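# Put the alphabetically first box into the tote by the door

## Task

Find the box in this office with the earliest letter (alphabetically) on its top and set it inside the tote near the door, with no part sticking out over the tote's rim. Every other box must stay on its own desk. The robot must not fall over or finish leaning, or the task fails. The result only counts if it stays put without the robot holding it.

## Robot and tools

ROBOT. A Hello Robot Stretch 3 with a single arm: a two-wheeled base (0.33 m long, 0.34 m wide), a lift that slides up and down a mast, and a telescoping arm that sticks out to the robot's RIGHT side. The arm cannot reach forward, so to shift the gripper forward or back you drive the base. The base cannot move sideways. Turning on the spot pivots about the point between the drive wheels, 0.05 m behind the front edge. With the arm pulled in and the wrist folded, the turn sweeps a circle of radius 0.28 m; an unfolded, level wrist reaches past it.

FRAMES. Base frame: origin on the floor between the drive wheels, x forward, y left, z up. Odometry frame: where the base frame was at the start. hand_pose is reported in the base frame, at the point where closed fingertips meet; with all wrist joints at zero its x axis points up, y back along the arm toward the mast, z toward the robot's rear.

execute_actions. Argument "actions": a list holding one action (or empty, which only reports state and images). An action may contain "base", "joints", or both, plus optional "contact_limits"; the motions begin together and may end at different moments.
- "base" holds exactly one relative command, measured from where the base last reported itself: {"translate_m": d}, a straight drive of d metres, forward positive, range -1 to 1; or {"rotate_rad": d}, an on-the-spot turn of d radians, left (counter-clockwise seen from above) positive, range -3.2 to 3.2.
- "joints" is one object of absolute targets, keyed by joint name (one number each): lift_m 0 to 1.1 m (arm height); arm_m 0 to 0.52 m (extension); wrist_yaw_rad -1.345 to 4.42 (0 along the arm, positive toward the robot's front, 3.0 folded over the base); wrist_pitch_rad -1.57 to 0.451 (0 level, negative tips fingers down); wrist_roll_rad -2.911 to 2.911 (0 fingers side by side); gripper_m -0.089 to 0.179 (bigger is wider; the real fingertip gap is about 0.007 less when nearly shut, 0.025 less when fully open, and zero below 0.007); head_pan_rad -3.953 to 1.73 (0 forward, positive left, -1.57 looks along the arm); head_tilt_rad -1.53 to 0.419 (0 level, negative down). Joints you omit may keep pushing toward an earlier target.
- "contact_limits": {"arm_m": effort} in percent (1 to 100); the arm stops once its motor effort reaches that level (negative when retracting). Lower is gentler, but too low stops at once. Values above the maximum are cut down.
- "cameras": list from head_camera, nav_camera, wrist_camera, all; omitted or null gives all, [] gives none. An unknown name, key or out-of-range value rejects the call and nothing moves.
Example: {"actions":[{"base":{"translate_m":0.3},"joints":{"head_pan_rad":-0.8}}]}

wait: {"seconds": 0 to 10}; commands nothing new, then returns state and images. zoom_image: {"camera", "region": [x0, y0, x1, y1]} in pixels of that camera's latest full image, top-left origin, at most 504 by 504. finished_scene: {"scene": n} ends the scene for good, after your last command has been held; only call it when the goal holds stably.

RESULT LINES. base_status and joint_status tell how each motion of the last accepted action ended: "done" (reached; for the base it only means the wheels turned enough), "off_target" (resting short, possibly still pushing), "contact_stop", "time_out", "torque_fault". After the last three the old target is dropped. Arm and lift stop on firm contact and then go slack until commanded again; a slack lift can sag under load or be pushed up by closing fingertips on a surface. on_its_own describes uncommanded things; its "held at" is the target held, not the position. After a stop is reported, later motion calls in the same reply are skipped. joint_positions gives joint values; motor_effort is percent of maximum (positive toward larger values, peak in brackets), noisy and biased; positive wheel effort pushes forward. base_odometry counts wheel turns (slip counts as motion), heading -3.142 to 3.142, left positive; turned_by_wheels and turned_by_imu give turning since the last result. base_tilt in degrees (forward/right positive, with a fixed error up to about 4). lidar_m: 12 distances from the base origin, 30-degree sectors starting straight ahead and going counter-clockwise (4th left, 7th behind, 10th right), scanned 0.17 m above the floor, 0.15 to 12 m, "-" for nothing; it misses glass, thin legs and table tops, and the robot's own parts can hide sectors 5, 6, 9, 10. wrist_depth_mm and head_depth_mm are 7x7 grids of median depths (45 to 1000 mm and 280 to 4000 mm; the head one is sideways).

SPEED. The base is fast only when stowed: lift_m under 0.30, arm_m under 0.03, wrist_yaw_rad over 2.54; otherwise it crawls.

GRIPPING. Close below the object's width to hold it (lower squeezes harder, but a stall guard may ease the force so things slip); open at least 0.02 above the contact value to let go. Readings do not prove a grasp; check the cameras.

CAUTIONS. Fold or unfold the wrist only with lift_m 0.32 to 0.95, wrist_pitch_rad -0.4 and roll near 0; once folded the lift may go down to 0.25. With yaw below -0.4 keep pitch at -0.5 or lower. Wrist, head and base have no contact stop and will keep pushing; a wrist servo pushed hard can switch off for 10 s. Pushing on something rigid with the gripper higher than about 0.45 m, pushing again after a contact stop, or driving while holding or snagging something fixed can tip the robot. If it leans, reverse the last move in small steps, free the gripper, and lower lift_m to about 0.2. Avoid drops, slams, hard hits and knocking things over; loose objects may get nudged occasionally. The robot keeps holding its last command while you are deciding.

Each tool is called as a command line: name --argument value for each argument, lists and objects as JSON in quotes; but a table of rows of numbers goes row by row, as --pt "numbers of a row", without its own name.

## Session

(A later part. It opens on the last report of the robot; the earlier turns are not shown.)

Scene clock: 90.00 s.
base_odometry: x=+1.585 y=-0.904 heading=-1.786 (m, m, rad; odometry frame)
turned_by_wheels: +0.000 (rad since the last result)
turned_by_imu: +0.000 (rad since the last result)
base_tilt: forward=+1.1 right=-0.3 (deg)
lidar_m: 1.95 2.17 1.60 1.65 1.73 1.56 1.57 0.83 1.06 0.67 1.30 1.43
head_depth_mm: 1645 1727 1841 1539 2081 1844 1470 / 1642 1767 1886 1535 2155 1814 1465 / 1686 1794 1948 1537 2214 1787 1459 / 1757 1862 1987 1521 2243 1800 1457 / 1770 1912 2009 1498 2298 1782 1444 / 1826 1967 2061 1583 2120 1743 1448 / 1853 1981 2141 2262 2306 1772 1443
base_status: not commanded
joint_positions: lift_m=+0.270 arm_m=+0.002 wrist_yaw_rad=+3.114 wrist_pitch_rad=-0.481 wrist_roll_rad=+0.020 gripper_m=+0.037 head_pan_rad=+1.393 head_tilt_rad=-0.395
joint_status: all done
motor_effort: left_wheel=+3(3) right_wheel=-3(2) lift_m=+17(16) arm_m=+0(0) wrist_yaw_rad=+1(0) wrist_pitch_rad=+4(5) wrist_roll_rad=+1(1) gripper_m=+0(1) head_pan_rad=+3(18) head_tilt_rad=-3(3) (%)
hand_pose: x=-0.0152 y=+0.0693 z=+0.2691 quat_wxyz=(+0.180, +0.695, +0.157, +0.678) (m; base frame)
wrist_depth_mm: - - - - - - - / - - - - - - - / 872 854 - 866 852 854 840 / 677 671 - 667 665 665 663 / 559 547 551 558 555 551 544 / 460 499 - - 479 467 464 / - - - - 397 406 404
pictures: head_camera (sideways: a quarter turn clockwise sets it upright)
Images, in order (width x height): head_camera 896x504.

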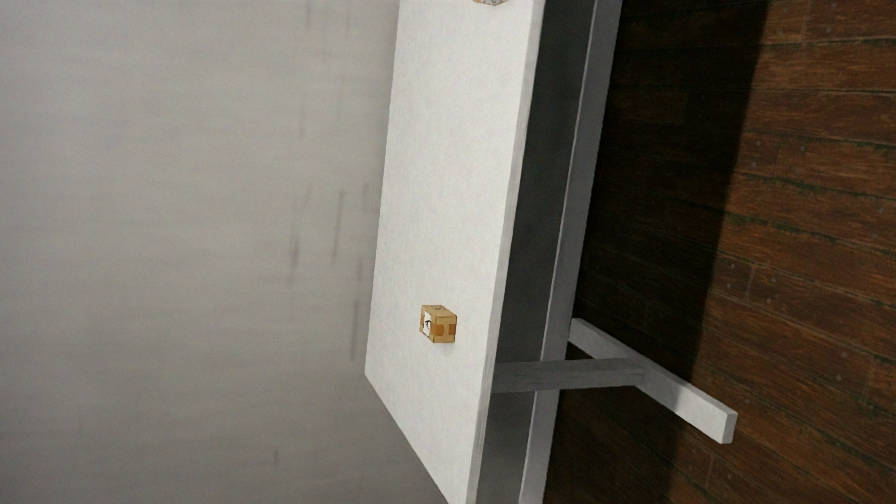

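execute_actions --actions '[{"base": {"rotate_rad": 2.02}, "joints": {"head_pan_rad": -0.45, "head_tilt_rad": -0.5}}]' --cameras '["head_camera"]'

execute_actions --actions '[{"base": {"translate_m": 1.0}, "joints": {"head_pan_rad": -1.15, "head_tilt_rad": -0.75}}]' --cameras '["head_camera", "nav_camera"]'

Scene clock: 150.30 s.
base_odometry: x=+1.585 y=-0.904 heading=+0.234 (m, m, rad; odometry frame)
turned_by_wheels: +2.020 (rad since the last result)
turned_by_imu: +2.014 (rad since the last result)
base_tilt: forward=+0.9 right=-0.1 (deg)
lidar_m: 1.82 1.57 1.57 0.83 1.06 0.67 0.70 1.35 1.96 2.28 1.60 1.65
head_depth_mm: 1620 1733 1810 1367 2042 1634 1355 / 1693 1822 1868 1448 2043 1618 1352 / 1760 1902 1853 2240 2021 1614 1342 / 1833 1977 1849 1897 1973 1618 1351 / 1881 2066 2164 2426 2059 1620 1348 / 1971 2149 2374 2604 2037 1608 1348 / 2030 2168 2313 2438 2009 1600 1338
base_status: done
joint_positions: lift_m=+0.270 arm_m=+0.002 wrist_yaw_rad=+3.114 wrist_pitch_rad=-0.481 wrist_roll_rad=+0.020 gripper_m=+0.037 head_pan_rad=-0.443 head_tilt_rad=-0.494
joint_status: all done
motor_effort: left_wheel=-2(6) right_wheel=+2(10) lift_m=+17(17) arm_m=+0(0) wrist_yaw_rad=+1(1) wrist_pitch_rad=+5(5) wrist_roll_rad=+1(1) gripper_m=-1(1) head_pan_rad=-2(31) head_tilt_rad=-4(17) (%)
hand_pose: x=-0.0152 y=+0.0692 z=+0.2691 quat_wxyz=(+0.180, +0.695, +0.157, +0.678) (m; base frame)
wrist_depth_mm: 777 881 874 - - - - / 826 921 - - - - - / 703 689 - 838 858 840 858 / 560 615 - 686 662 666 664 / 524 556 547 552 554 546 548 / 465 498 - - 478 468 466 / - - - - 400 405 403
pictures: head_camera (sideways: a quarter turn clockwise sets it upright)
Images, in order (width x height): head_camera 896x504.

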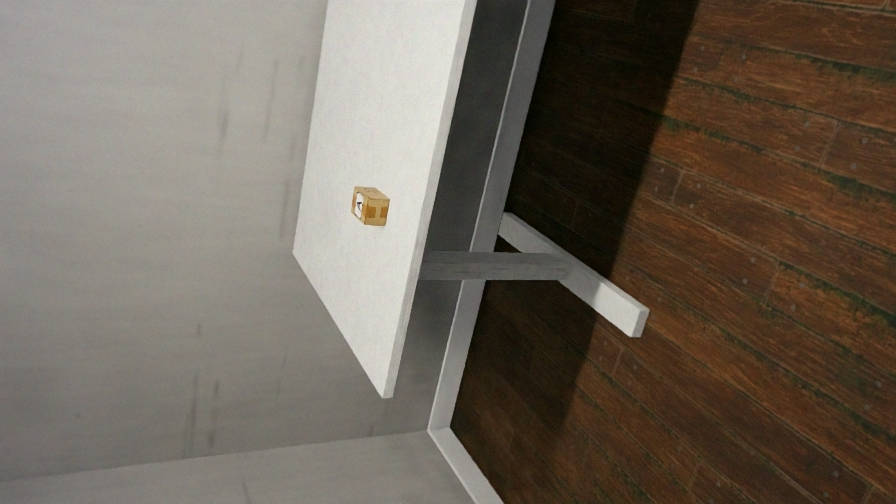

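Scene clock: 155.30 s.
base_odometry: x=+2.558 y=-0.673 heading=+0.233 (m, m, rad; odometry frame)
turned_by_wheels: +0.000 (rad since the last result)
turned_by_imu: -0.001 (rad since the last result)
base_tilt: forward=+0.9 right=-0.2 (deg)
lidar_m: 1.01 0.87 0.87 1.00 1.72 1.32 1.63 2.66 2.45 1.46 0.80 0.80
head_depth_mm: 1240 1344 1058 844 1551 1368 1196 / 1204 1320 1056 843 1502 1357 1191 / 1177 1292 1053 814 1475 1364 1190 / 1144 1253 1060 816 754 1356 1182 / 1107 1225 1048 839 735 1353 1173 / 1078 1210 1052 835 715 1324 1190 / 1050 1171 1046 839 697 1363 1193
base_status: done
joint_positions: lift_m=+0.270 arm_m=+0.002 wrist_yaw_rad=+3.114 wrist_pitch_rad=-0.481 wrist_roll_rad=+0.020 gripper_m=+0.037 head_pan_rad=-1.143 head_tilt_rad=-0.741
joint_status: all done
motor_effort: left_wheel=-1(6) right_wheel=+2(9) lift_m=+16(16) arm_m=+0(0) wrist_yaw_rad=+1(0) wrist_pitch_rad=+4(5) wrist_roll_rad=+1(1) gripper_m=+0(0) head_pan_rad=-3(27) head_tilt_rad=-6(26) (%)
hand_pose: x=-0.0152 y=+0.0692 z=+0.2691 quat_wxyz=(+0.180, +0.695, +0.157, +0.678) (m; base frame)
wrist_depth_mm: - - - - 887 751 649 / - - - - 925 790 689 / 856 858 - 846 842 804 716 / 676 673 - 676 658 676 661 / 554 546 556 546 565 547 546 / 478 494 - - 478 468 463 / - - - - 400 410 407
pictures: head_camera (sideways: a quarter turn clockwise sets it upright), nav_camera (sideways: a quarter turn counterclockwise sets it upright)
Images, in order (width x height): head_camera 896x504, nav_camera 672x504.

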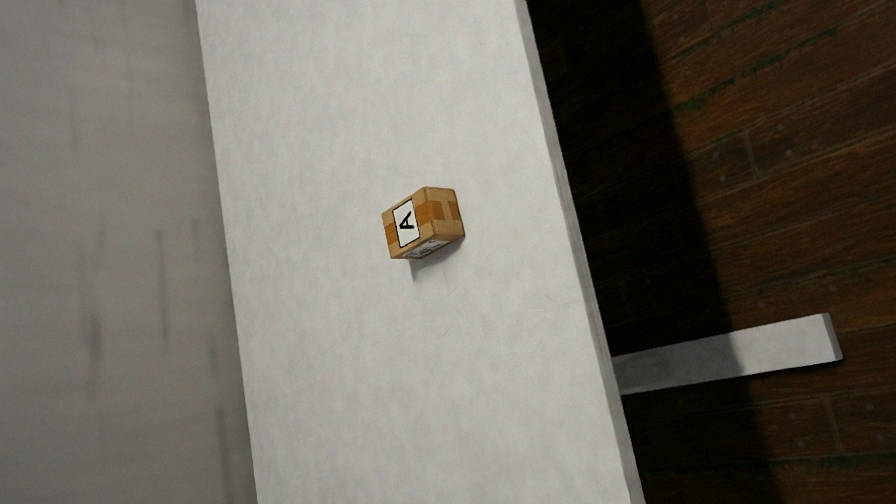

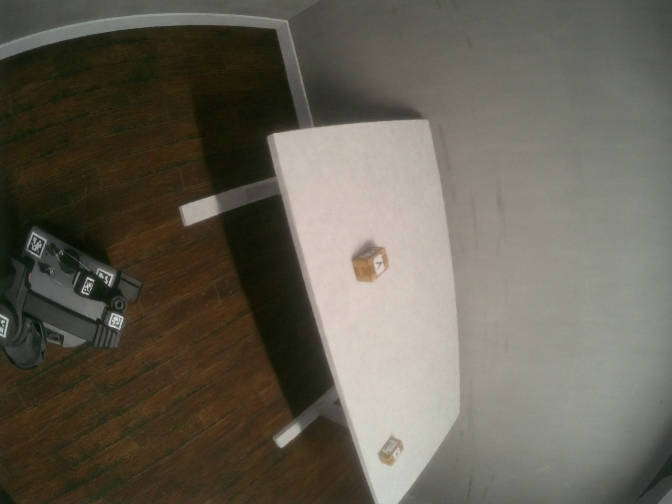

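execute_actions --actions '[{"base": {"translate_m": 0.3}, "joints": {"lift_m": 0.93, "wrist_pitch_rad": -0.4, "head_pan_rad": -1.6, "head_tilt_rad": -0.85}}]' --cameras '["head_camera", "nav_camera"]'

Scene clock: 182.20 s.
base_odometry: x=+2.849 y=-0.603 heading=+0.233 (m, m, rad; odometry frame)
turned_by_wheels: +0.000 (rad since the last result)
turned_by_imu: +0.001 (rad since the last result)
base_tilt: forward=+0.9 right=+0.0 (deg)
lidar_m: 0.77 0.66 0.66 0.76 1.30 1.56 1.93 2.65 1.55 1.21 0.62 1.04
head_depth_mm: 1495 1132 904 - - 1252 1154 / 1427 1127 907 771 - 1265 1173 / 1369 1127 905 757 - - - / 1271 1134 906 756 - 1253 1146 / 1177 1127 909 764 - 1217 1150 / 1079 1135 901 754 661 587 1152 / 1010 1084 904 759 662 1271 1151
base_status: done
joint_positions: lift_m=+0.930 arm_m=+0.002 wrist_yaw_rad=+3.114 wrist_pitch_rad=-0.419 wrist_roll_rad=+0.020 gripper_m=+0.037 head_pan_rad=-1.593 head_tilt_rad=-0.839
joint_status: all done
motor_effort: left_wheel=-1(8) right_wheel=+3(8) lift_m=+23(24) arm_m=+0(0) wrist_yaw_rad=+1(1) wrist_pitch_rad=+6(7) wrist_roll_rad=+1(1) gripper_m=-1(0) head_pan_rad=-2(23) head_tilt_rad=-5(18) (%)
hand_pose: x=-0.0150 y=+0.0774 z=+0.9421 quat_wxyz=(+0.158, +0.700, +0.136, +0.683) (m; base frame)
wrist_depth_mm: - - - 833 694 570 486 / - - - 896 709 604 521 / - - - - 767 626 537 / - - - - 831 688 577 / - - - - 863 729 614 / - - - - 896 778 650 / - - - - - 840 688
pictures: head_camera (sideways: a quarter turn clockwise sets it upright), nav_camera (sideways: a quarter turn counterclockwise sets it upright)
Images, in order (width x height): head_camera 896x504, nav_camera 672x504.

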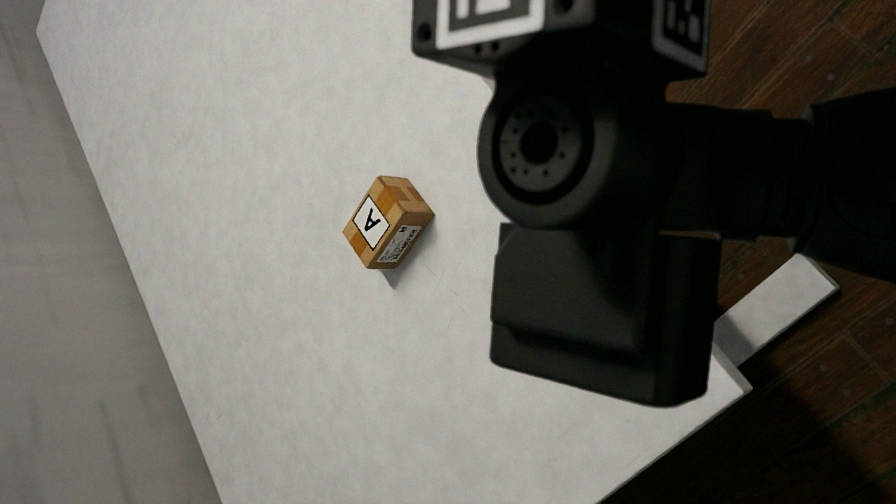

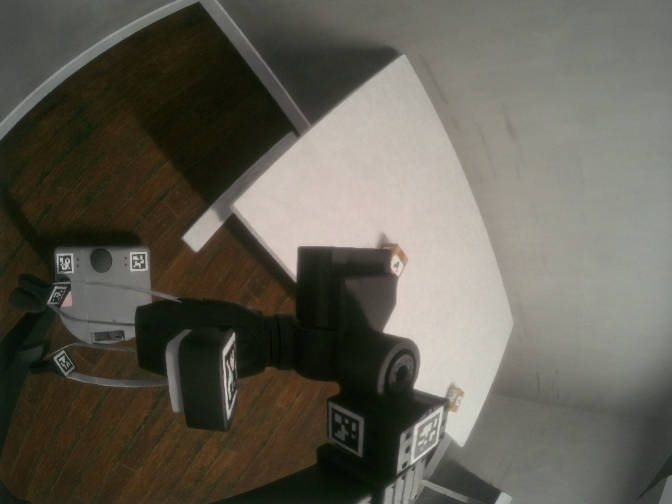

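execute_actions --actions '[{"joints": {"wrist_yaw_rad": 0.8, "wrist_pitch_rad": -1.57, "wrist_roll_rad": 0.0, "gripper_m": 0.14, "arm_m": 0.43, "head_tilt_rad": -0.7}}]'

Scene clock: 199.97 s.
base_odometry: x=+2.849 y=-0.603 heading=+0.233 (m, m, rad; odometry frame)
turned_by_wheels: +0.000 (rad since the last result)
turned_by_imu: +0.001 (rad since the last result)
base_tilt: forward=+0.9 right=-0.2 (deg)
lidar_m: 0.77 0.66 0.66 0.76 1.31 1.55 1.93 2.65 1.55 1.21 0.62 1.04
head_depth_mm: 1659 - 1099 877 1541 1392 1203 / 1455 - 1147 878 741 1387 1206 / 1339 - - 874 719 1329 1199 / 1227 1344 1071 873 719 626 1208 / 1139 1252 1117 872 720 612 1129 / 1048 1153 1124 875 717 612 550 / 981 1069 1104 874 716 612 1189
base_status: not commanded
joint_positions: lift_m=+0.930 arm_m=+0.430 wrist_yaw_rad=+0.801 wrist_pitch_rad=-1.565 wrist_roll_rad=+0.002 gripper_m=+0.140 head_pan_rad=-1.593 head_tilt_rad=-0.705
joint_status: all done
motor_effort: left_wheel=-1(2) right_wheel=+2(2) lift_m=+23(23) arm_m=+4(4) wrist_yaw_rad=-1(4) wrist_pitch_rad=-2(5) wrist_roll_rad=-1(3) gripper_m=+0(88) head_pan_rad=-2(2) head_tilt_rad=+1(17) (%)
hand_pose: x=-0.0378 y=-0.5590 z=+0.8121 quat_wxyz=(+0.656, +0.654, -0.268, -0.264) (m; base frame)
wrist_depth_mm: 236 236 237 235 235 235 235 / 243 242 242 194 238 243 239 / 248 247 248 198 242 245 245 / 253 252 253 206 251 252 248 / 260 259 259 257 256 255 254 / 266 - 263 264 262 - 261 / - 271 268 270 269 269 267
pictures: head_camera (sideways: a quarter turn clockwise sets it upright), nav_camera (sideways: a quarter turn counterclockwise sets it upright), wrist_camera
Images, in order (width x height): head_camera 896x504, nav_camera 672x504, wrist_camera 644x364.

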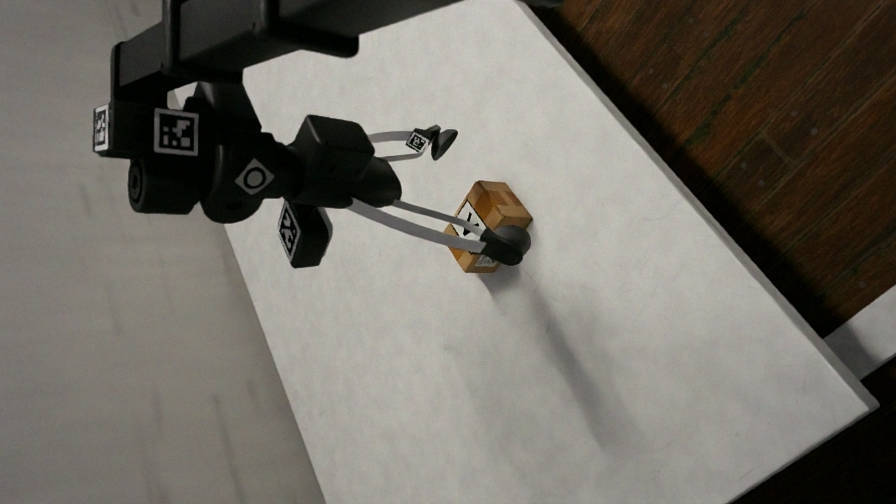

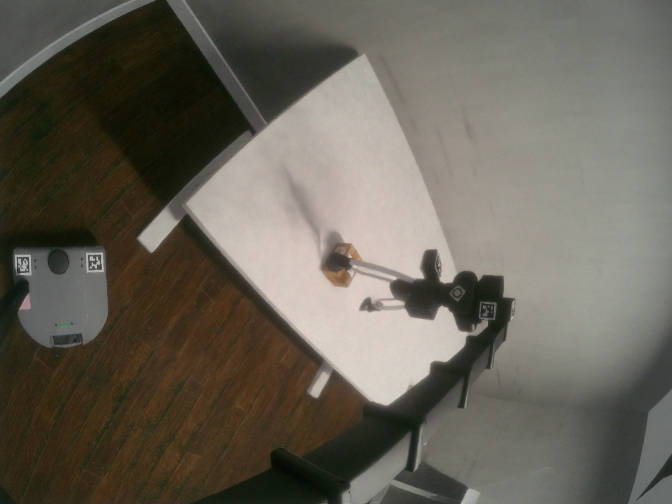

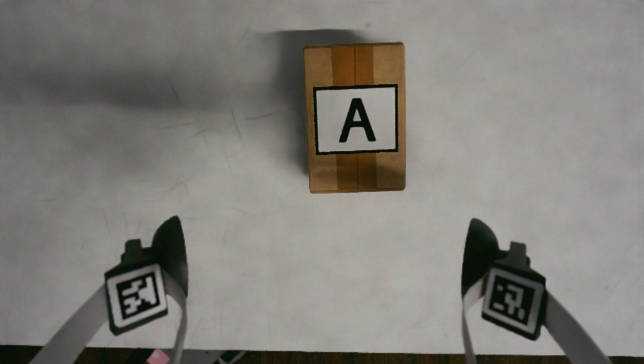

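execute_actions --actions '[{"base": {"translate_m": 0.03}, "joints": {"arm_m": 0.484, "lift_m": 0.862}}]' --cameras '["head_camera", "wrist_camera"]'

Scene clock: 213.93 s.
base_odometry: x=+2.879 y=-0.596 heading=+0.233 (m, m, rad; odometry frame)
turned_by_wheels: +0.000 (rad since the last result)
turned_by_imu: +0.000 (rad since the last result)
base_tilt: forward=+1.1 right=-0.1 (deg)
lidar_m: 0.75 0.64 0.64 0.74 1.26 1.58 1.96 2.67 1.56 1.19 0.61 1.02
head_depth_mm: 1615 1604 - - 763 1359 1206 / 1442 1592 1083 878 722 1350 1217 / 1322 1423 - 774 718 656 1210 / 1198 1327 1144 878 723 609 1184 / 1098 1223 1123 875 719 612 563 / 1020 1123 1118 871 719 612 563 / 958 1047 1084 867 719 637 1199
base_status: done
joint_positions: lift_m=+0.862 arm_m=+0.484 wrist_yaw_rad=+0.801 wrist_pitch_rad=-1.566 wrist_roll_rad=+0.002 gripper_m=+0.140 head_pan_rad=-1.593 head_tilt_rad=-0.705
joint_status: all done
motor_effort: left_wheel=-2(3) right_wheel=+2(7) lift_m=+16(17) arm_m=+5(5) wrist_yaw_rad=-1(1) wrist_pitch_rad=-2(2) wrist_roll_rad=-1(1) gripper_m=-1(1) head_pan_rad=-1(3) head_tilt_rad=+3(2) (%)
hand_pose: x=-0.0379 y=-0.6129 z=+0.7446 quat_wxyz=(+0.656, +0.654, -0.267, -0.265) (m; base frame)
wrist_depth_mm: 175 175 173 174 172 172 171 / 178 177 177 176 176 176 175 / 182 182 181 179 180 179 179 / 186 186 183 134 183 183 183 / 190 188 188 137 187 186 187 / 195 - 194 140 192 - 190 / 199 199 198 144 196 197 194
pictures: head_camera (sideways: a quarter turn clockwise sets it upright), wrist_camera
Images, in order (width x height): head_camera 896x504, wrist_camera 644x364.

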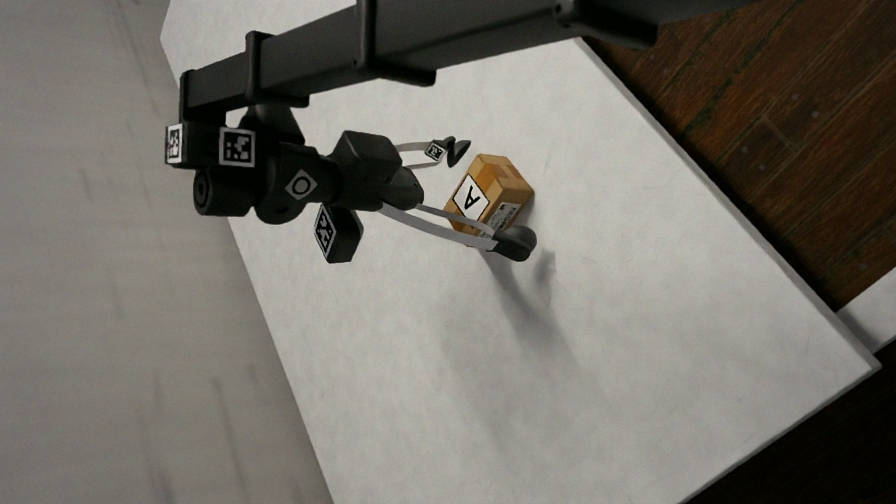

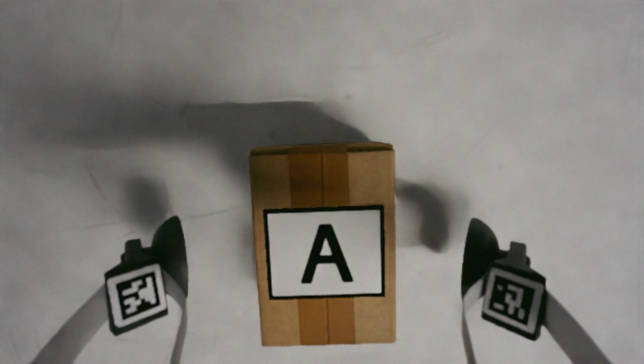

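execute_actions --actions '[{"joints": {"lift_m": 0.852, "gripper_m": 0.095}}]' --cameras '["head_camera", "wrist_camera"]'

Scene clock: 223.07 s.
base_odometry: x=+2.879 y=-0.596 heading=+0.233 (m, m, rad; odometry frame)
turned_by_wheels: +0.000 (rad since the last result)
turned_by_imu: +0.001 (rad since the last result)
base_tilt: forward=+0.9 right=-0.2 (deg)
lidar_m: 0.75 0.64 0.64 0.74 1.26 1.58 1.96 2.68 1.56 1.19 0.61 1.02
head_depth_mm: 1603 1545 1177 - 775 1370 1205 / 1443 1589 1044 880 722 1361 1203 / 1315 1437 - 773 723 653 1201 / 1193 1330 1149 877 722 613 1184 / 1110 1231 1117 880 720 612 564 / 1032 1131 1113 872 718 610 563 / 962 1047 1078 874 718 637 1196
base_status: not commanded
joint_positions: lift_m=+0.852 arm_m=+0.484 wrist_yaw_rad=+0.801 wrist_pitch_rad=-1.568 wrist_roll_rad=+0.002 gripper_m=+0.095 head_pan_rad=-1.593 head_tilt_rad=-0.705
joint_status: all done
motor_effort: left_wheel=-1(1) right_wheel=+2(2) lift_m=+15(16) arm_m=+5(5) wrist_yaw_rad=-1(1) wrist_pitch_rad=-1(2) wrist_roll_rad=-1(1) gripper_m=-7(88) head_pan_rad=-2(1) head_tilt_rad=+2(2) (%)
hand_pose: x=-0.0383 y=-0.6125 z=+0.7347 quat_wxyz=(+0.656, +0.655, -0.267, -0.265) (m; base frame)
wrist_depth_mm: 166 166 166 165 164 164 164 / 170 169 169 168 168 166 167 / 173 173 172 172 171 172 170 / 177 177 175 125 174 174 174 / 180 180 178 128 177 178 178 / 185 184 182 131 133 182 182 / 190 189 188 134 187 187 185
pictures: head_camera (sideways: a quarter turn clockwise sets it upright), wrist_camera
Images, in order (width x height): head_camera 896x504, wrist_camera 644x364.

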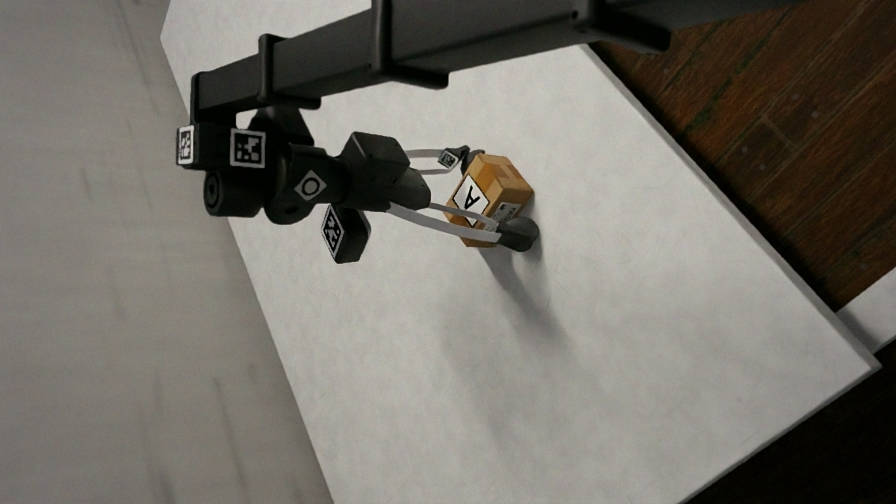

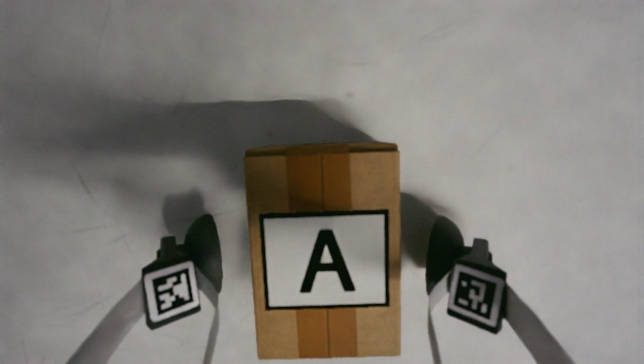

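execute_actions --actions '[{"joints": {"gripper_m": 0.015}}]' --cameras '["head_camera", "wrist_camera"]'

Scene clock: 227.50 s.
base_odometry: x=+2.879 y=-0.596 heading=+0.233 (m, m, rad; odometry frame)
turned_by_wheels: +0.000 (rad since the last result)
turned_by_imu: +0.001 (rad since the last result)
base_tilt: forward=+0.8 right=-0.3 (deg)
lidar_m: 0.75 0.64 0.64 0.74 1.26 1.58 1.97 2.68 1.56 1.19 0.61 1.02
head_depth_mm: 1609 1558 1183 - 772 1366 1210 / 1444 1600 1081 881 722 1362 1208 / 1318 1427 - 805 718 656 1208 / 1203 1336 1148 880 722 613 1185 / 1105 1224 1118 875 721 613 564 / 1025 1127 1120 879 719 609 563 / 959 1051 1086 870 717 639 1200
base_status: not commanded
joint_positions: lift_m=+0.853 arm_m=+0.484 wrist_yaw_rad=+0.801 wrist_pitch_rad=-1.574 wrist_roll_rad=+0.002 gripper_m=+0.016 head_pan_rad=-1.593 head_tilt_rad=-0.705
joint_status: all done
motor_effort: left_wheel=+0(1) right_wheel=-1(2) lift_m=+6(15) arm_m=+4(4) wrist_yaw_rad=-1(1) wrist_pitch_rad=+1(1) wrist_roll_rad=-1(1) gripper_m=-28(100) head_pan_rad=-3(3) head_tilt_rad=+2(2) (%)
hand_pose: x=-0.0395 y=-0.6114 z=+0.7353 quat_wxyz=(+0.655, +0.655, -0.265, -0.268) (m; base frame)
wrist_depth_mm: 169 169 168 168 167 166 166 / 173 171 171 171 170 171 170 / 175 176 175 173 174 174 174 / 180 179 179 129 177 177 177 / 184 183 133 131 132 181 181 / 188 187 134 134 134 185 184 / 193 192 191 138 190 191 190
pictures: head_camera (sideways: a quarter turn clockwise sets it upright), wrist_camera
Images, in order (width x height): head_camera 896x504, wrist_camera 644x364.

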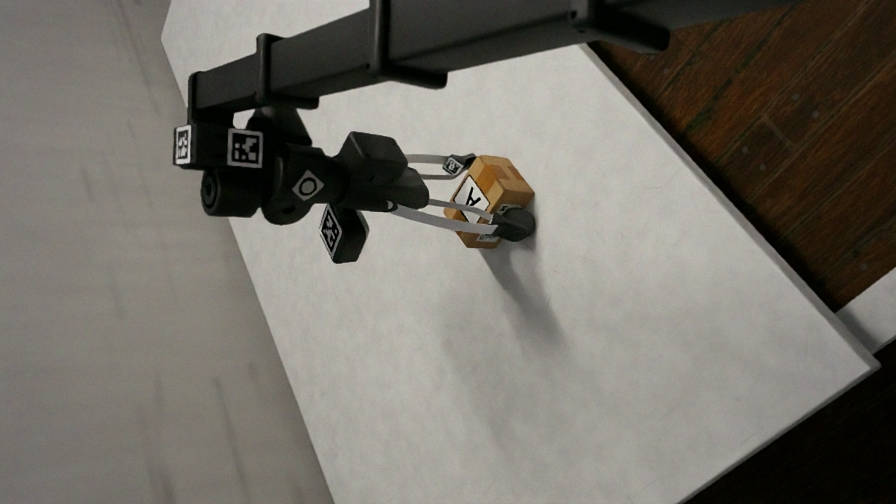

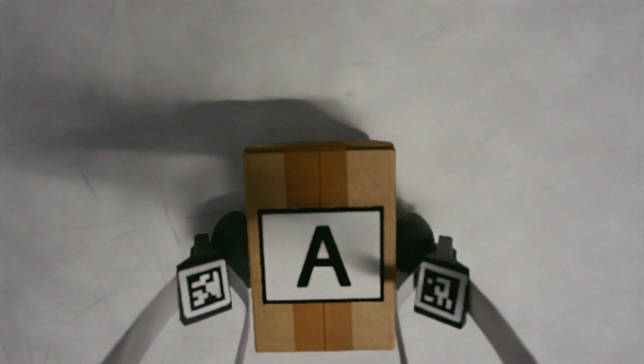

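execute_actions --actions '[{"joints": {"lift_m": 0.885}}]' --cameras '["head_camera", "wrist_camera"]'

Scene clock: 234.87 s.
base_odometry: x=+2.879 y=-0.596 heading=+0.233 (m, m, rad; odometry frame)
turned_by_wheels: +0.000 (rad since the last result)
turned_by_imu: +0.001 (rad since the last result)
base_tilt: forward=+0.9 right=-0.1 (deg)
lidar_m: 0.75 0.64 0.64 0.74 1.26 1.58 1.96 2.67 1.56 1.19 0.61 1.02
head_depth_mm: 1588 1654 - 851 774 1388 1209 / 1452 - 1078 879 722 1360 1213 / 1313 - - 785 719 656 1208 / 1195 1347 1125 873 722 612 1180 / 1103 1220 1119 876 719 609 564 / 1027 1125 1113 873 719 610 563 / 958 1042 1083 872 719 635 1208
base_status: not commanded
joint_positions: lift_m=+0.885 arm_m=+0.484 wrist_yaw_rad=+0.801 wrist_pitch_rad=-1.569 wrist_roll_rad=+0.002 gripper_m=+0.032 head_pan_rad=-1.593 head_tilt_rad=-0.704
joint_status: all done
on_its_own: gripper_m is held at +0.031, not at your +0.015, by its stall guard, which is not easing now
motor_effort: left_wheel=-1(1) right_wheel=+1(2) lift_m=+24(26) arm_m=+4(4) wrist_yaw_rad=-1(1) wrist_pitch_rad=+0(1) wrist_roll_rad=-1(1) gripper_m=-18(22) head_pan_rad=-3(3) head_tilt_rad=+2(2) (%)
hand_pose: x=-0.0386 y=-0.6123 z=+0.7672 quat_wxyz=(+0.656, +0.655, -0.266, -0.266) (m; base frame)
wrist_depth_mm: 196 194 194 193 193 192 191 / 200 199 199 198 197 198 196 / 204 203 204 202 202 201 200 / 209 208 205 123 204 205 204 / 214 214 211 125 207 210 210 / 218 218 128 128 128 214 214 / 222 223 221 131 221 221 220
pictures: head_camera (sideways: a quarter turn clockwise sets it upright), wrist_camera
Images, in order (width x height): head_camera 896x504, wrist_camera 644x364.

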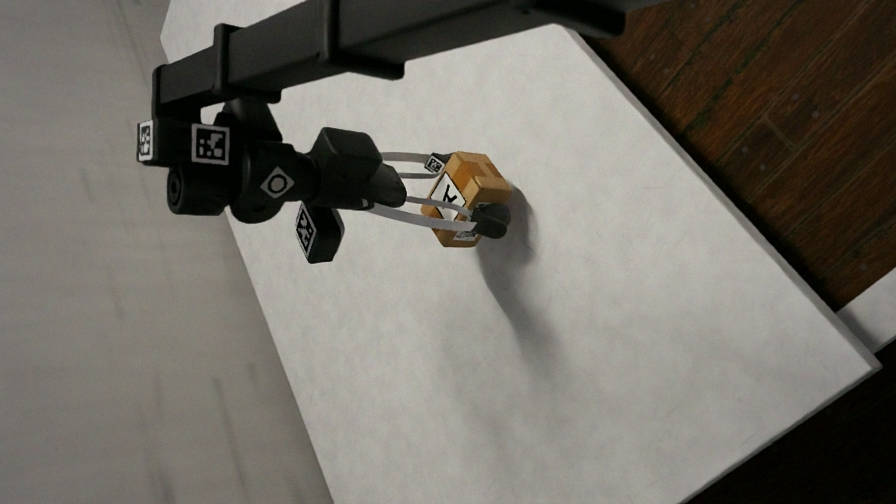

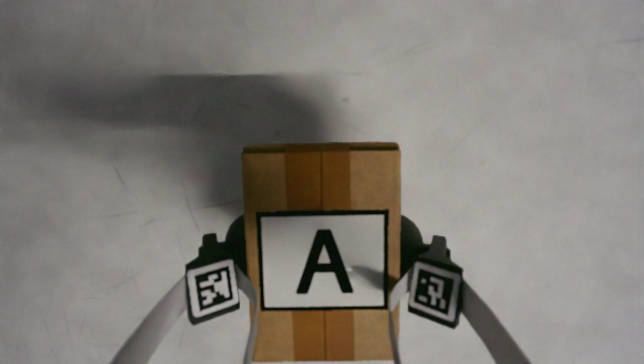

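execute_actions --actions '[{"base": {"rotate_rad": -0.85}, "joints": {"arm_m": 0.3, "wrist_yaw_rad": 2.6, "head_pan_rad": -1.4, "head_tilt_rad": -0.9}}]'

Scene clock: 255.87 s.
base_odometry: x=+2.879 y=-0.596 heading=-0.617 (m, m, rad; odometry frame)
turned_by_wheels: -0.850 (rad since the last result)
turned_by_imu: -0.849 (rad since the last result)
base_tilt: forward=+1.0 right=-0.1 (deg)
lidar_m: 0.66 0.98 0.68 0.64 0.65 0.85 1.72 1.59 2.64 2.67 1.56 0.61
head_depth_mm: 2771 - - 1644 1435 1263 1137 / 2709 2523 2029 612 1428 1262 1140 / 2824 2354 1946 1644 1441 1266 1135 / 1407 2265 1885 1655 1437 1271 1138 / 1308 1033 1819 1648 1433 1265 1134 / 1299 1027 848 757 1406 1275 1128 / 1302 1027 851 721 628 1238 1124
base_status: done
joint_positions: lift_m=+0.885 arm_m=+0.300 wrist_yaw_rad=+2.597 wrist_pitch_rad=-1.568 wrist_roll_rad=+0.002 gripper_m=+0.032 head_pan_rad=-1.407 head_tilt_rad=-0.889
joint_status: all done
on_its_own: gripper_m is held at +0.031, not at your +0.015, by its stall guard, which is not easing now
motor_effort: left_wheel=+2(6) right_wheel=-1(6) lift_m=+24(23) arm_m=-4(4) wrist_yaw_rad=+4(4) wrist_pitch_rad=-1(1) wrist_roll_rad=-1(1) gripper_m=-17(17) head_pan_rad=+2(13) head_tilt_rad=-6(24) (%)
hand_pose: x=-0.0332 y=-0.4654 z=+0.7672 quat_wxyz=(+0.616, +0.617, +0.345, +0.347) (m; base frame)
wrist_depth_mm: 859 860 - 863 825 820 848 / 891 874 876 876 874 875 856 / 899 890 912 872 893 899 869 / 945 918 904 123 884 898 909 / 958 919 935 126 915 910 908 / 967 927 128 129 128 938 936 / - - - 131 955 964 955
pictures: head_camera (sideways: a quarter turn clockwise sets it upright), nav_camera (sideways: a quarter turn counterclockwise sets it upright), wrist_camera
Images, in order (width x height): head_camera 896x504, nav_camera 672x504, wrist_camera 644x364.

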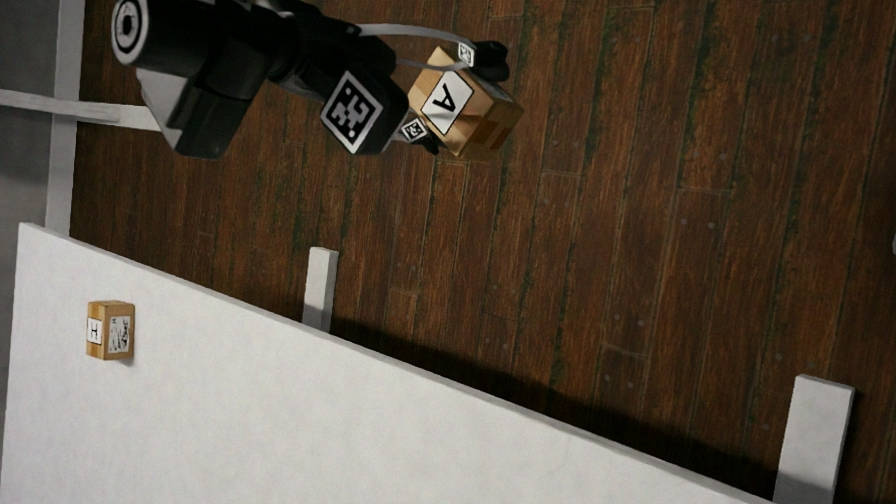

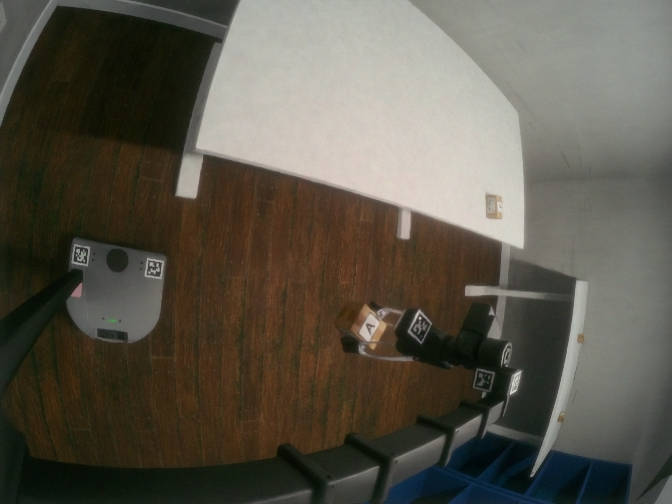

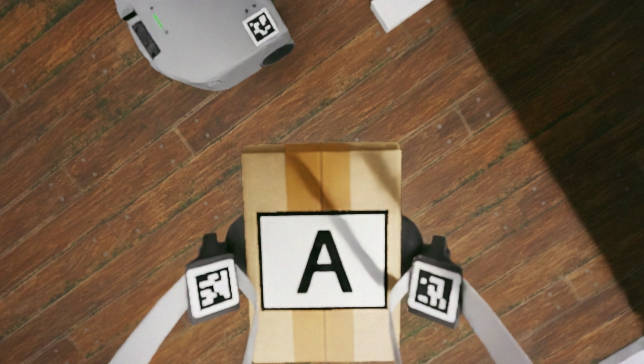

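execute_actions --actions '[{"base": {"translate_m": -0.6}, "joints": {"arm_m": 0.0, "lift_m": 0.29, "wrist_pitch_rad": -0.4, "head_pan_rad": -3.2, "head_tilt_rad": -0.5}}]'

Scene clock: 266.13 s.
base_odometry: x=+2.389 y=-0.250 heading=-0.617 (m, m, rad; odometry frame)
turned_by_wheels: +0.000 (rad since the last result)
turned_by_imu: +0.003 (rad since the last result)
base_tilt: forward=+1.0 right=+0.1 (deg)
lidar_m: 1.19 0.92 0.64 0.60 0.61 0.80 1.87 1.02 1.57 2.76 1.90 1.71
head_depth_mm: 1620 1639 1648 1644 1656 1542 1348 / 2210 2229 2207 2200 1988 1618 1354 / 2757 2949 3208 2711 2018 1608 1345 / 2761 2966 3167 2693 2014 1597 1336 / 2715 2939 3169 2650 1994 1600 1339 / 2699 2937 3152 2658 2004 1609 1335 / 2710 2903 3065 1405 1416 1420 1342
base_status: done
joint_positions: lift_m=+0.290 arm_m=+0.002 wrist_yaw_rad=+2.597 wrist_pitch_rad=-0.429 wrist_roll_rad=+0.002 gripper_m=+0.032 head_pan_rad=-3.193 head_tilt_rad=-0.506
joint_status: all done
joint sent to its limit — the command would take arm_m past its lower limit, so that joint was sent only as far as its limit.
on_its_own: gripper_m is held at +0.031, not at your +0.015, by its stall guard, which is not easing now
motor_effort: left_wheel=+2(6) right_wheel=-2(9) lift_m=+17(18) arm_m=-4(5) wrist_yaw_rad=+3(4) wrist_pitch_rad=+9(9) wrist_roll_rad=-1(1) gripper_m=-19(18) head_pan_rad=-2(31) head_tilt_rad=+3(29) (%)
hand_pose: x=+0.0942 y=+0.0437 z=+0.3004 quat_wxyz=(+0.331, +0.706, -0.041, +0.624) (m; base frame)
wrist_depth_mm: 472 534 620 716 861 - - / 500 573 652 780 975 - - / 528 602 691 810 989 - - / 559 630 685 123 727 758 766 / 573 605 595 125 593 626 621 / 510 509 128 128 128 513 524 / 456 450 421 131 430 446 449
pictures: head_camera (sideways: a quarter turn clockwise sets it upright), nav_camera (sideways: a quarter turn counterclockwise sets it upright), wrist_camera
Images, in order (width x height): head_camera 896x504, nav_camera 672x504, wrist_camera 644x364.

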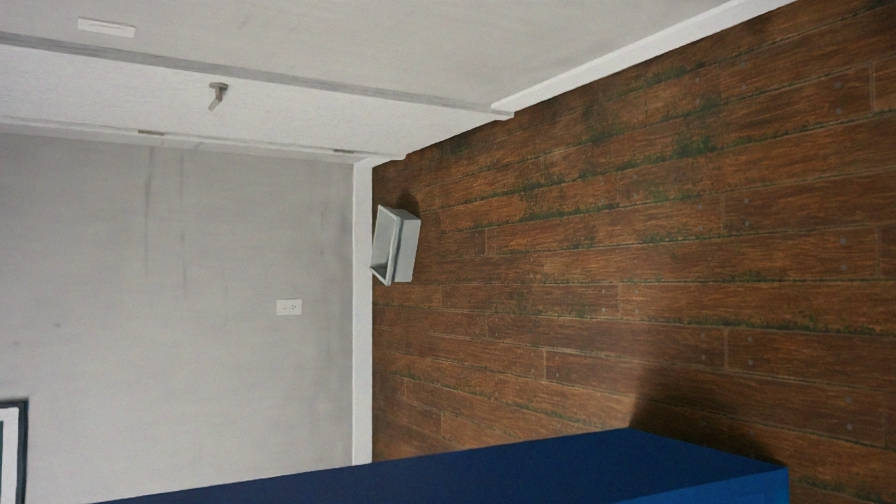

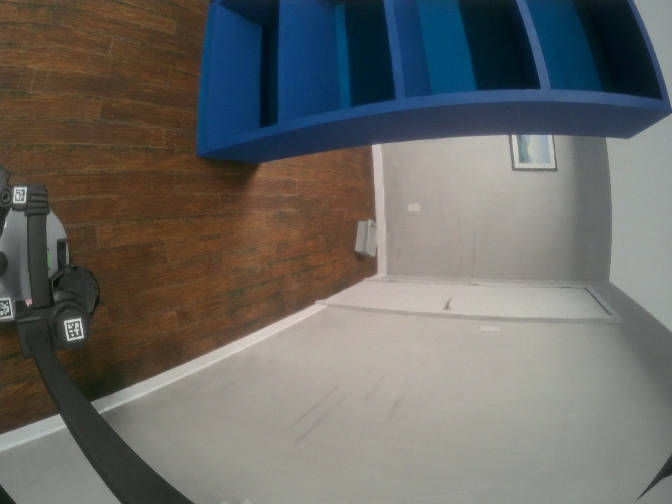

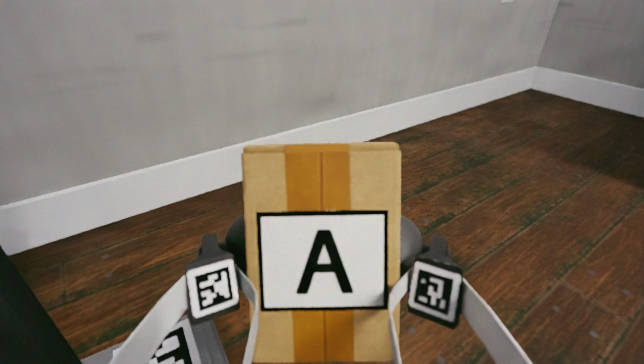

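execute_actions --actions '[{"base": {"translate_m": -1.0}, "joints": {"head_tilt_rad": -0.65}}]' --cameras '["head_camera"]'

execute_actions --actions '[{"base": {"translate_m": -1.0}, "joints": {"head_tilt_rad": -1.0}}]'

Scene clock: 273.30 s.
base_odometry: x=+1.573 y=+0.329 heading=-0.616 (m, m, rad; odometry frame)
turned_by_wheels: +0.000 (rad since the last result)
turned_by_imu: +0.003 (rad since the last result)
base_tilt: forward=+1.3 right=-0.3 (deg)
lidar_m: 2.18 0.81 0.56 0.53 0.54 0.71 1.60 2.20 0.45 0.43 3.16 2.66
head_depth_mm: 1398 1409 1414 1430 1431 1386 1236 / 1854 2018 2026 2002 1731 1449 1241 / 1884 2098 2341 2111 1740 1446 1240 / 1892 2070 2316 2080 1743 1434 1232 / 1851 2061 2341 2150 1725 1441 1245 / 1861 2054 2284 2140 1728 1450 1238 / 1862 2050 2310 2146 1713 1437 1238
base_status: done
joint_positions: lift_m=+0.290 arm_m=+0.002 wrist_yaw_rad=+2.597 wrist_pitch_rad=-0.428 wrist_roll_rad=+0.002 gripper_m=+0.032 head_pan_rad=-3.193 head_tilt_rad=-0.643
joint_status: all done
on_its_own: gripper_m is held at +0.031, not at your +0.015, by its stall guard, which is not easing now
motor_effort: left_wheel=+2(5) right_wheel=-2(7) lift_m=+17(17) arm_m=-3(4) wrist_yaw_rad=+4(3) wrist_pitch_rad=+9(9) wrist_roll_rad=-1(1) gripper_m=-18(18) head_pan_rad=-2(3) head_tilt_rad=-5(20) (%)
hand_pose: x=+0.0942 y=+0.0437 z=+0.3005 quat_wxyz=(+0.331, +0.706, -0.041, +0.624) (m; base frame)
wrist_depth_mm: 426 476 545 644 787 - - / 450 503 586 685 861 - - / 471 538 622 732 907 - - / 495 565 633 123 734 771 775 / 521 591 597 125 601 617 620 / 511 513 128 128 128 524 526 / 454 454 419 131 435 451 450
pictures: head_camera (sideways: a quarter turn clockwise sets it upright)
Images, in order (width x height): head_camera 896x504.

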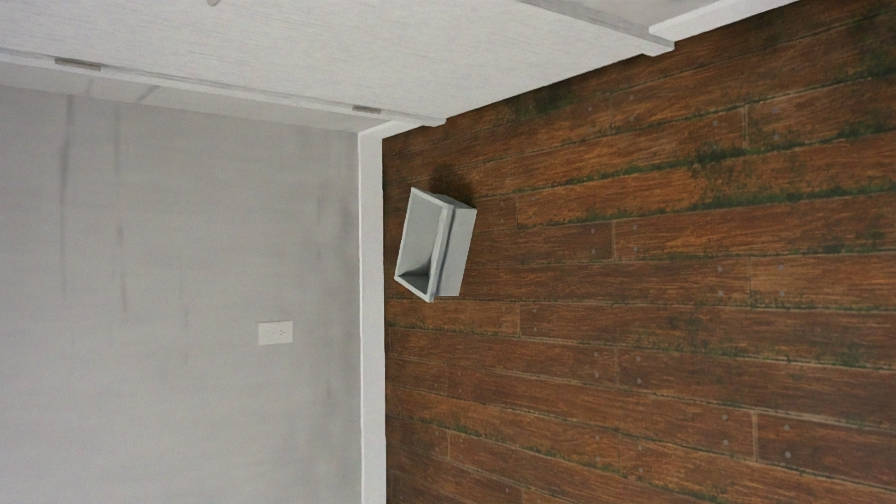

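Scene clock: 278.30 s.
base_odometry: x=+0.757 y=+0.907 heading=-0.616 (m, m, rad; odometry frame)
turned_by_wheels: +0.000 (rad since the last result)
turned_by_imu: +0.002 (rad since the last result)
base_tilt: forward=+0.9 right=-0.1 (deg)
lidar_m: 2.40 0.71 0.49 0.43 0.46 0.60 1.16 1.19 1.55 2.64 0.86 0.75
head_depth_mm: 1132 1272 1374 1340 1319 1233 1165 / 1132 1335 1621 1517 1355 1261 - / 1124 1322 1629 1484 1348 - - / 1126 1325 1605 1480 1357 1253 - / 1113 1306 1589 1513 1366 1242 - / 1113 1305 1593 1522 1354 1233 - / 1105 1301 1597 1526 1361 1231 1126
base_status: done
joint_positions: lift_m=+0.290 arm_m=+0.002 wrist_yaw_rad=+2.597 wrist_pitch_rad=-0.428 wrist_roll_rad=+0.002 gripper_m=+0.032 head_pan_rad=-3.193 head_tilt_rad=-0.988
joint_status: all done
on_its_own: gripper_m is held at +0.031, not at your +0.015, by its stall guard, which is not easing now
motor_effort: left_wheel=+2(5) right_wheel=-1(7) lift_m=+17(17) arm_m=-3(4) wrist_yaw_rad=+4(4) wrist_pitch_rad=+9(9) wrist_roll_rad=-1(1) gripper_m=-18(18) head_pan_rad=-3(4) head_tilt_rad=-6(32) (%)
hand_pose: x=+0.0942 y=+0.0437 z=+0.3005 quat_wxyz=(+0.331, +0.706, -0.041, +0.624) (m; base frame)
wrist_depth_mm: 362 422 488 565 679 868 - / 383 452 521 630 763 - - / 409 464 556 651 839 - - / 430 484 562 123 735 786 774 / 462 531 574 125 606 624 621 / 486 510 128 127 128 518 522 / 452 456 418 130 432 449 451
pictures: head_camera (sideways: a quarter turn clockwise sets it upright), nav_camera (sideways: a quarter turn counterclockwise sets it upright), wrist_camera
Images, in order (width x height): head_camera 896x504, nav_camera 672x504, wrist_camera 644x364.

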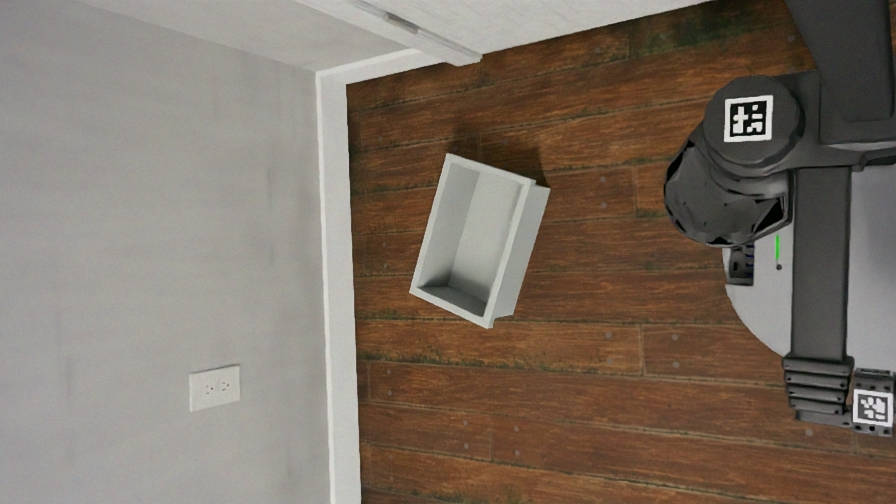

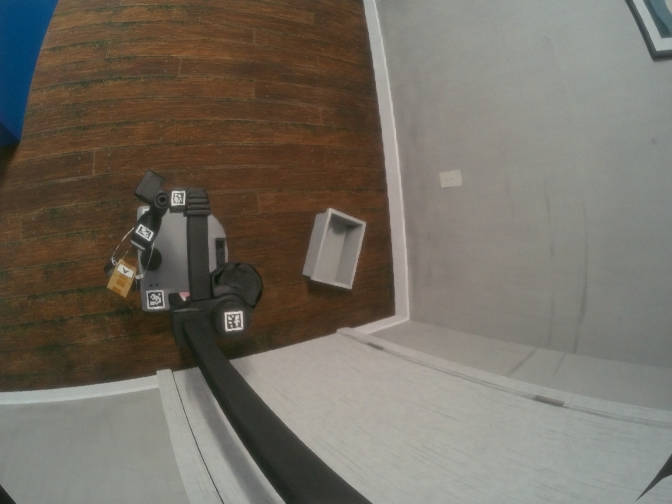

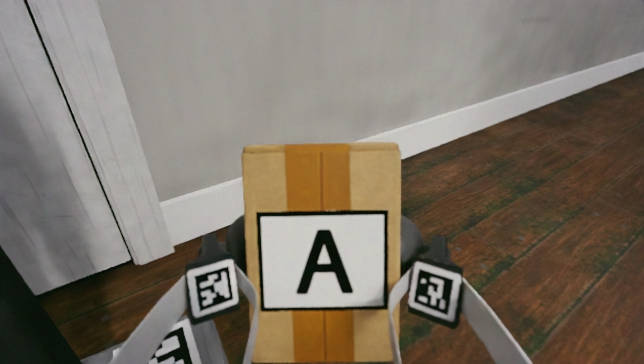

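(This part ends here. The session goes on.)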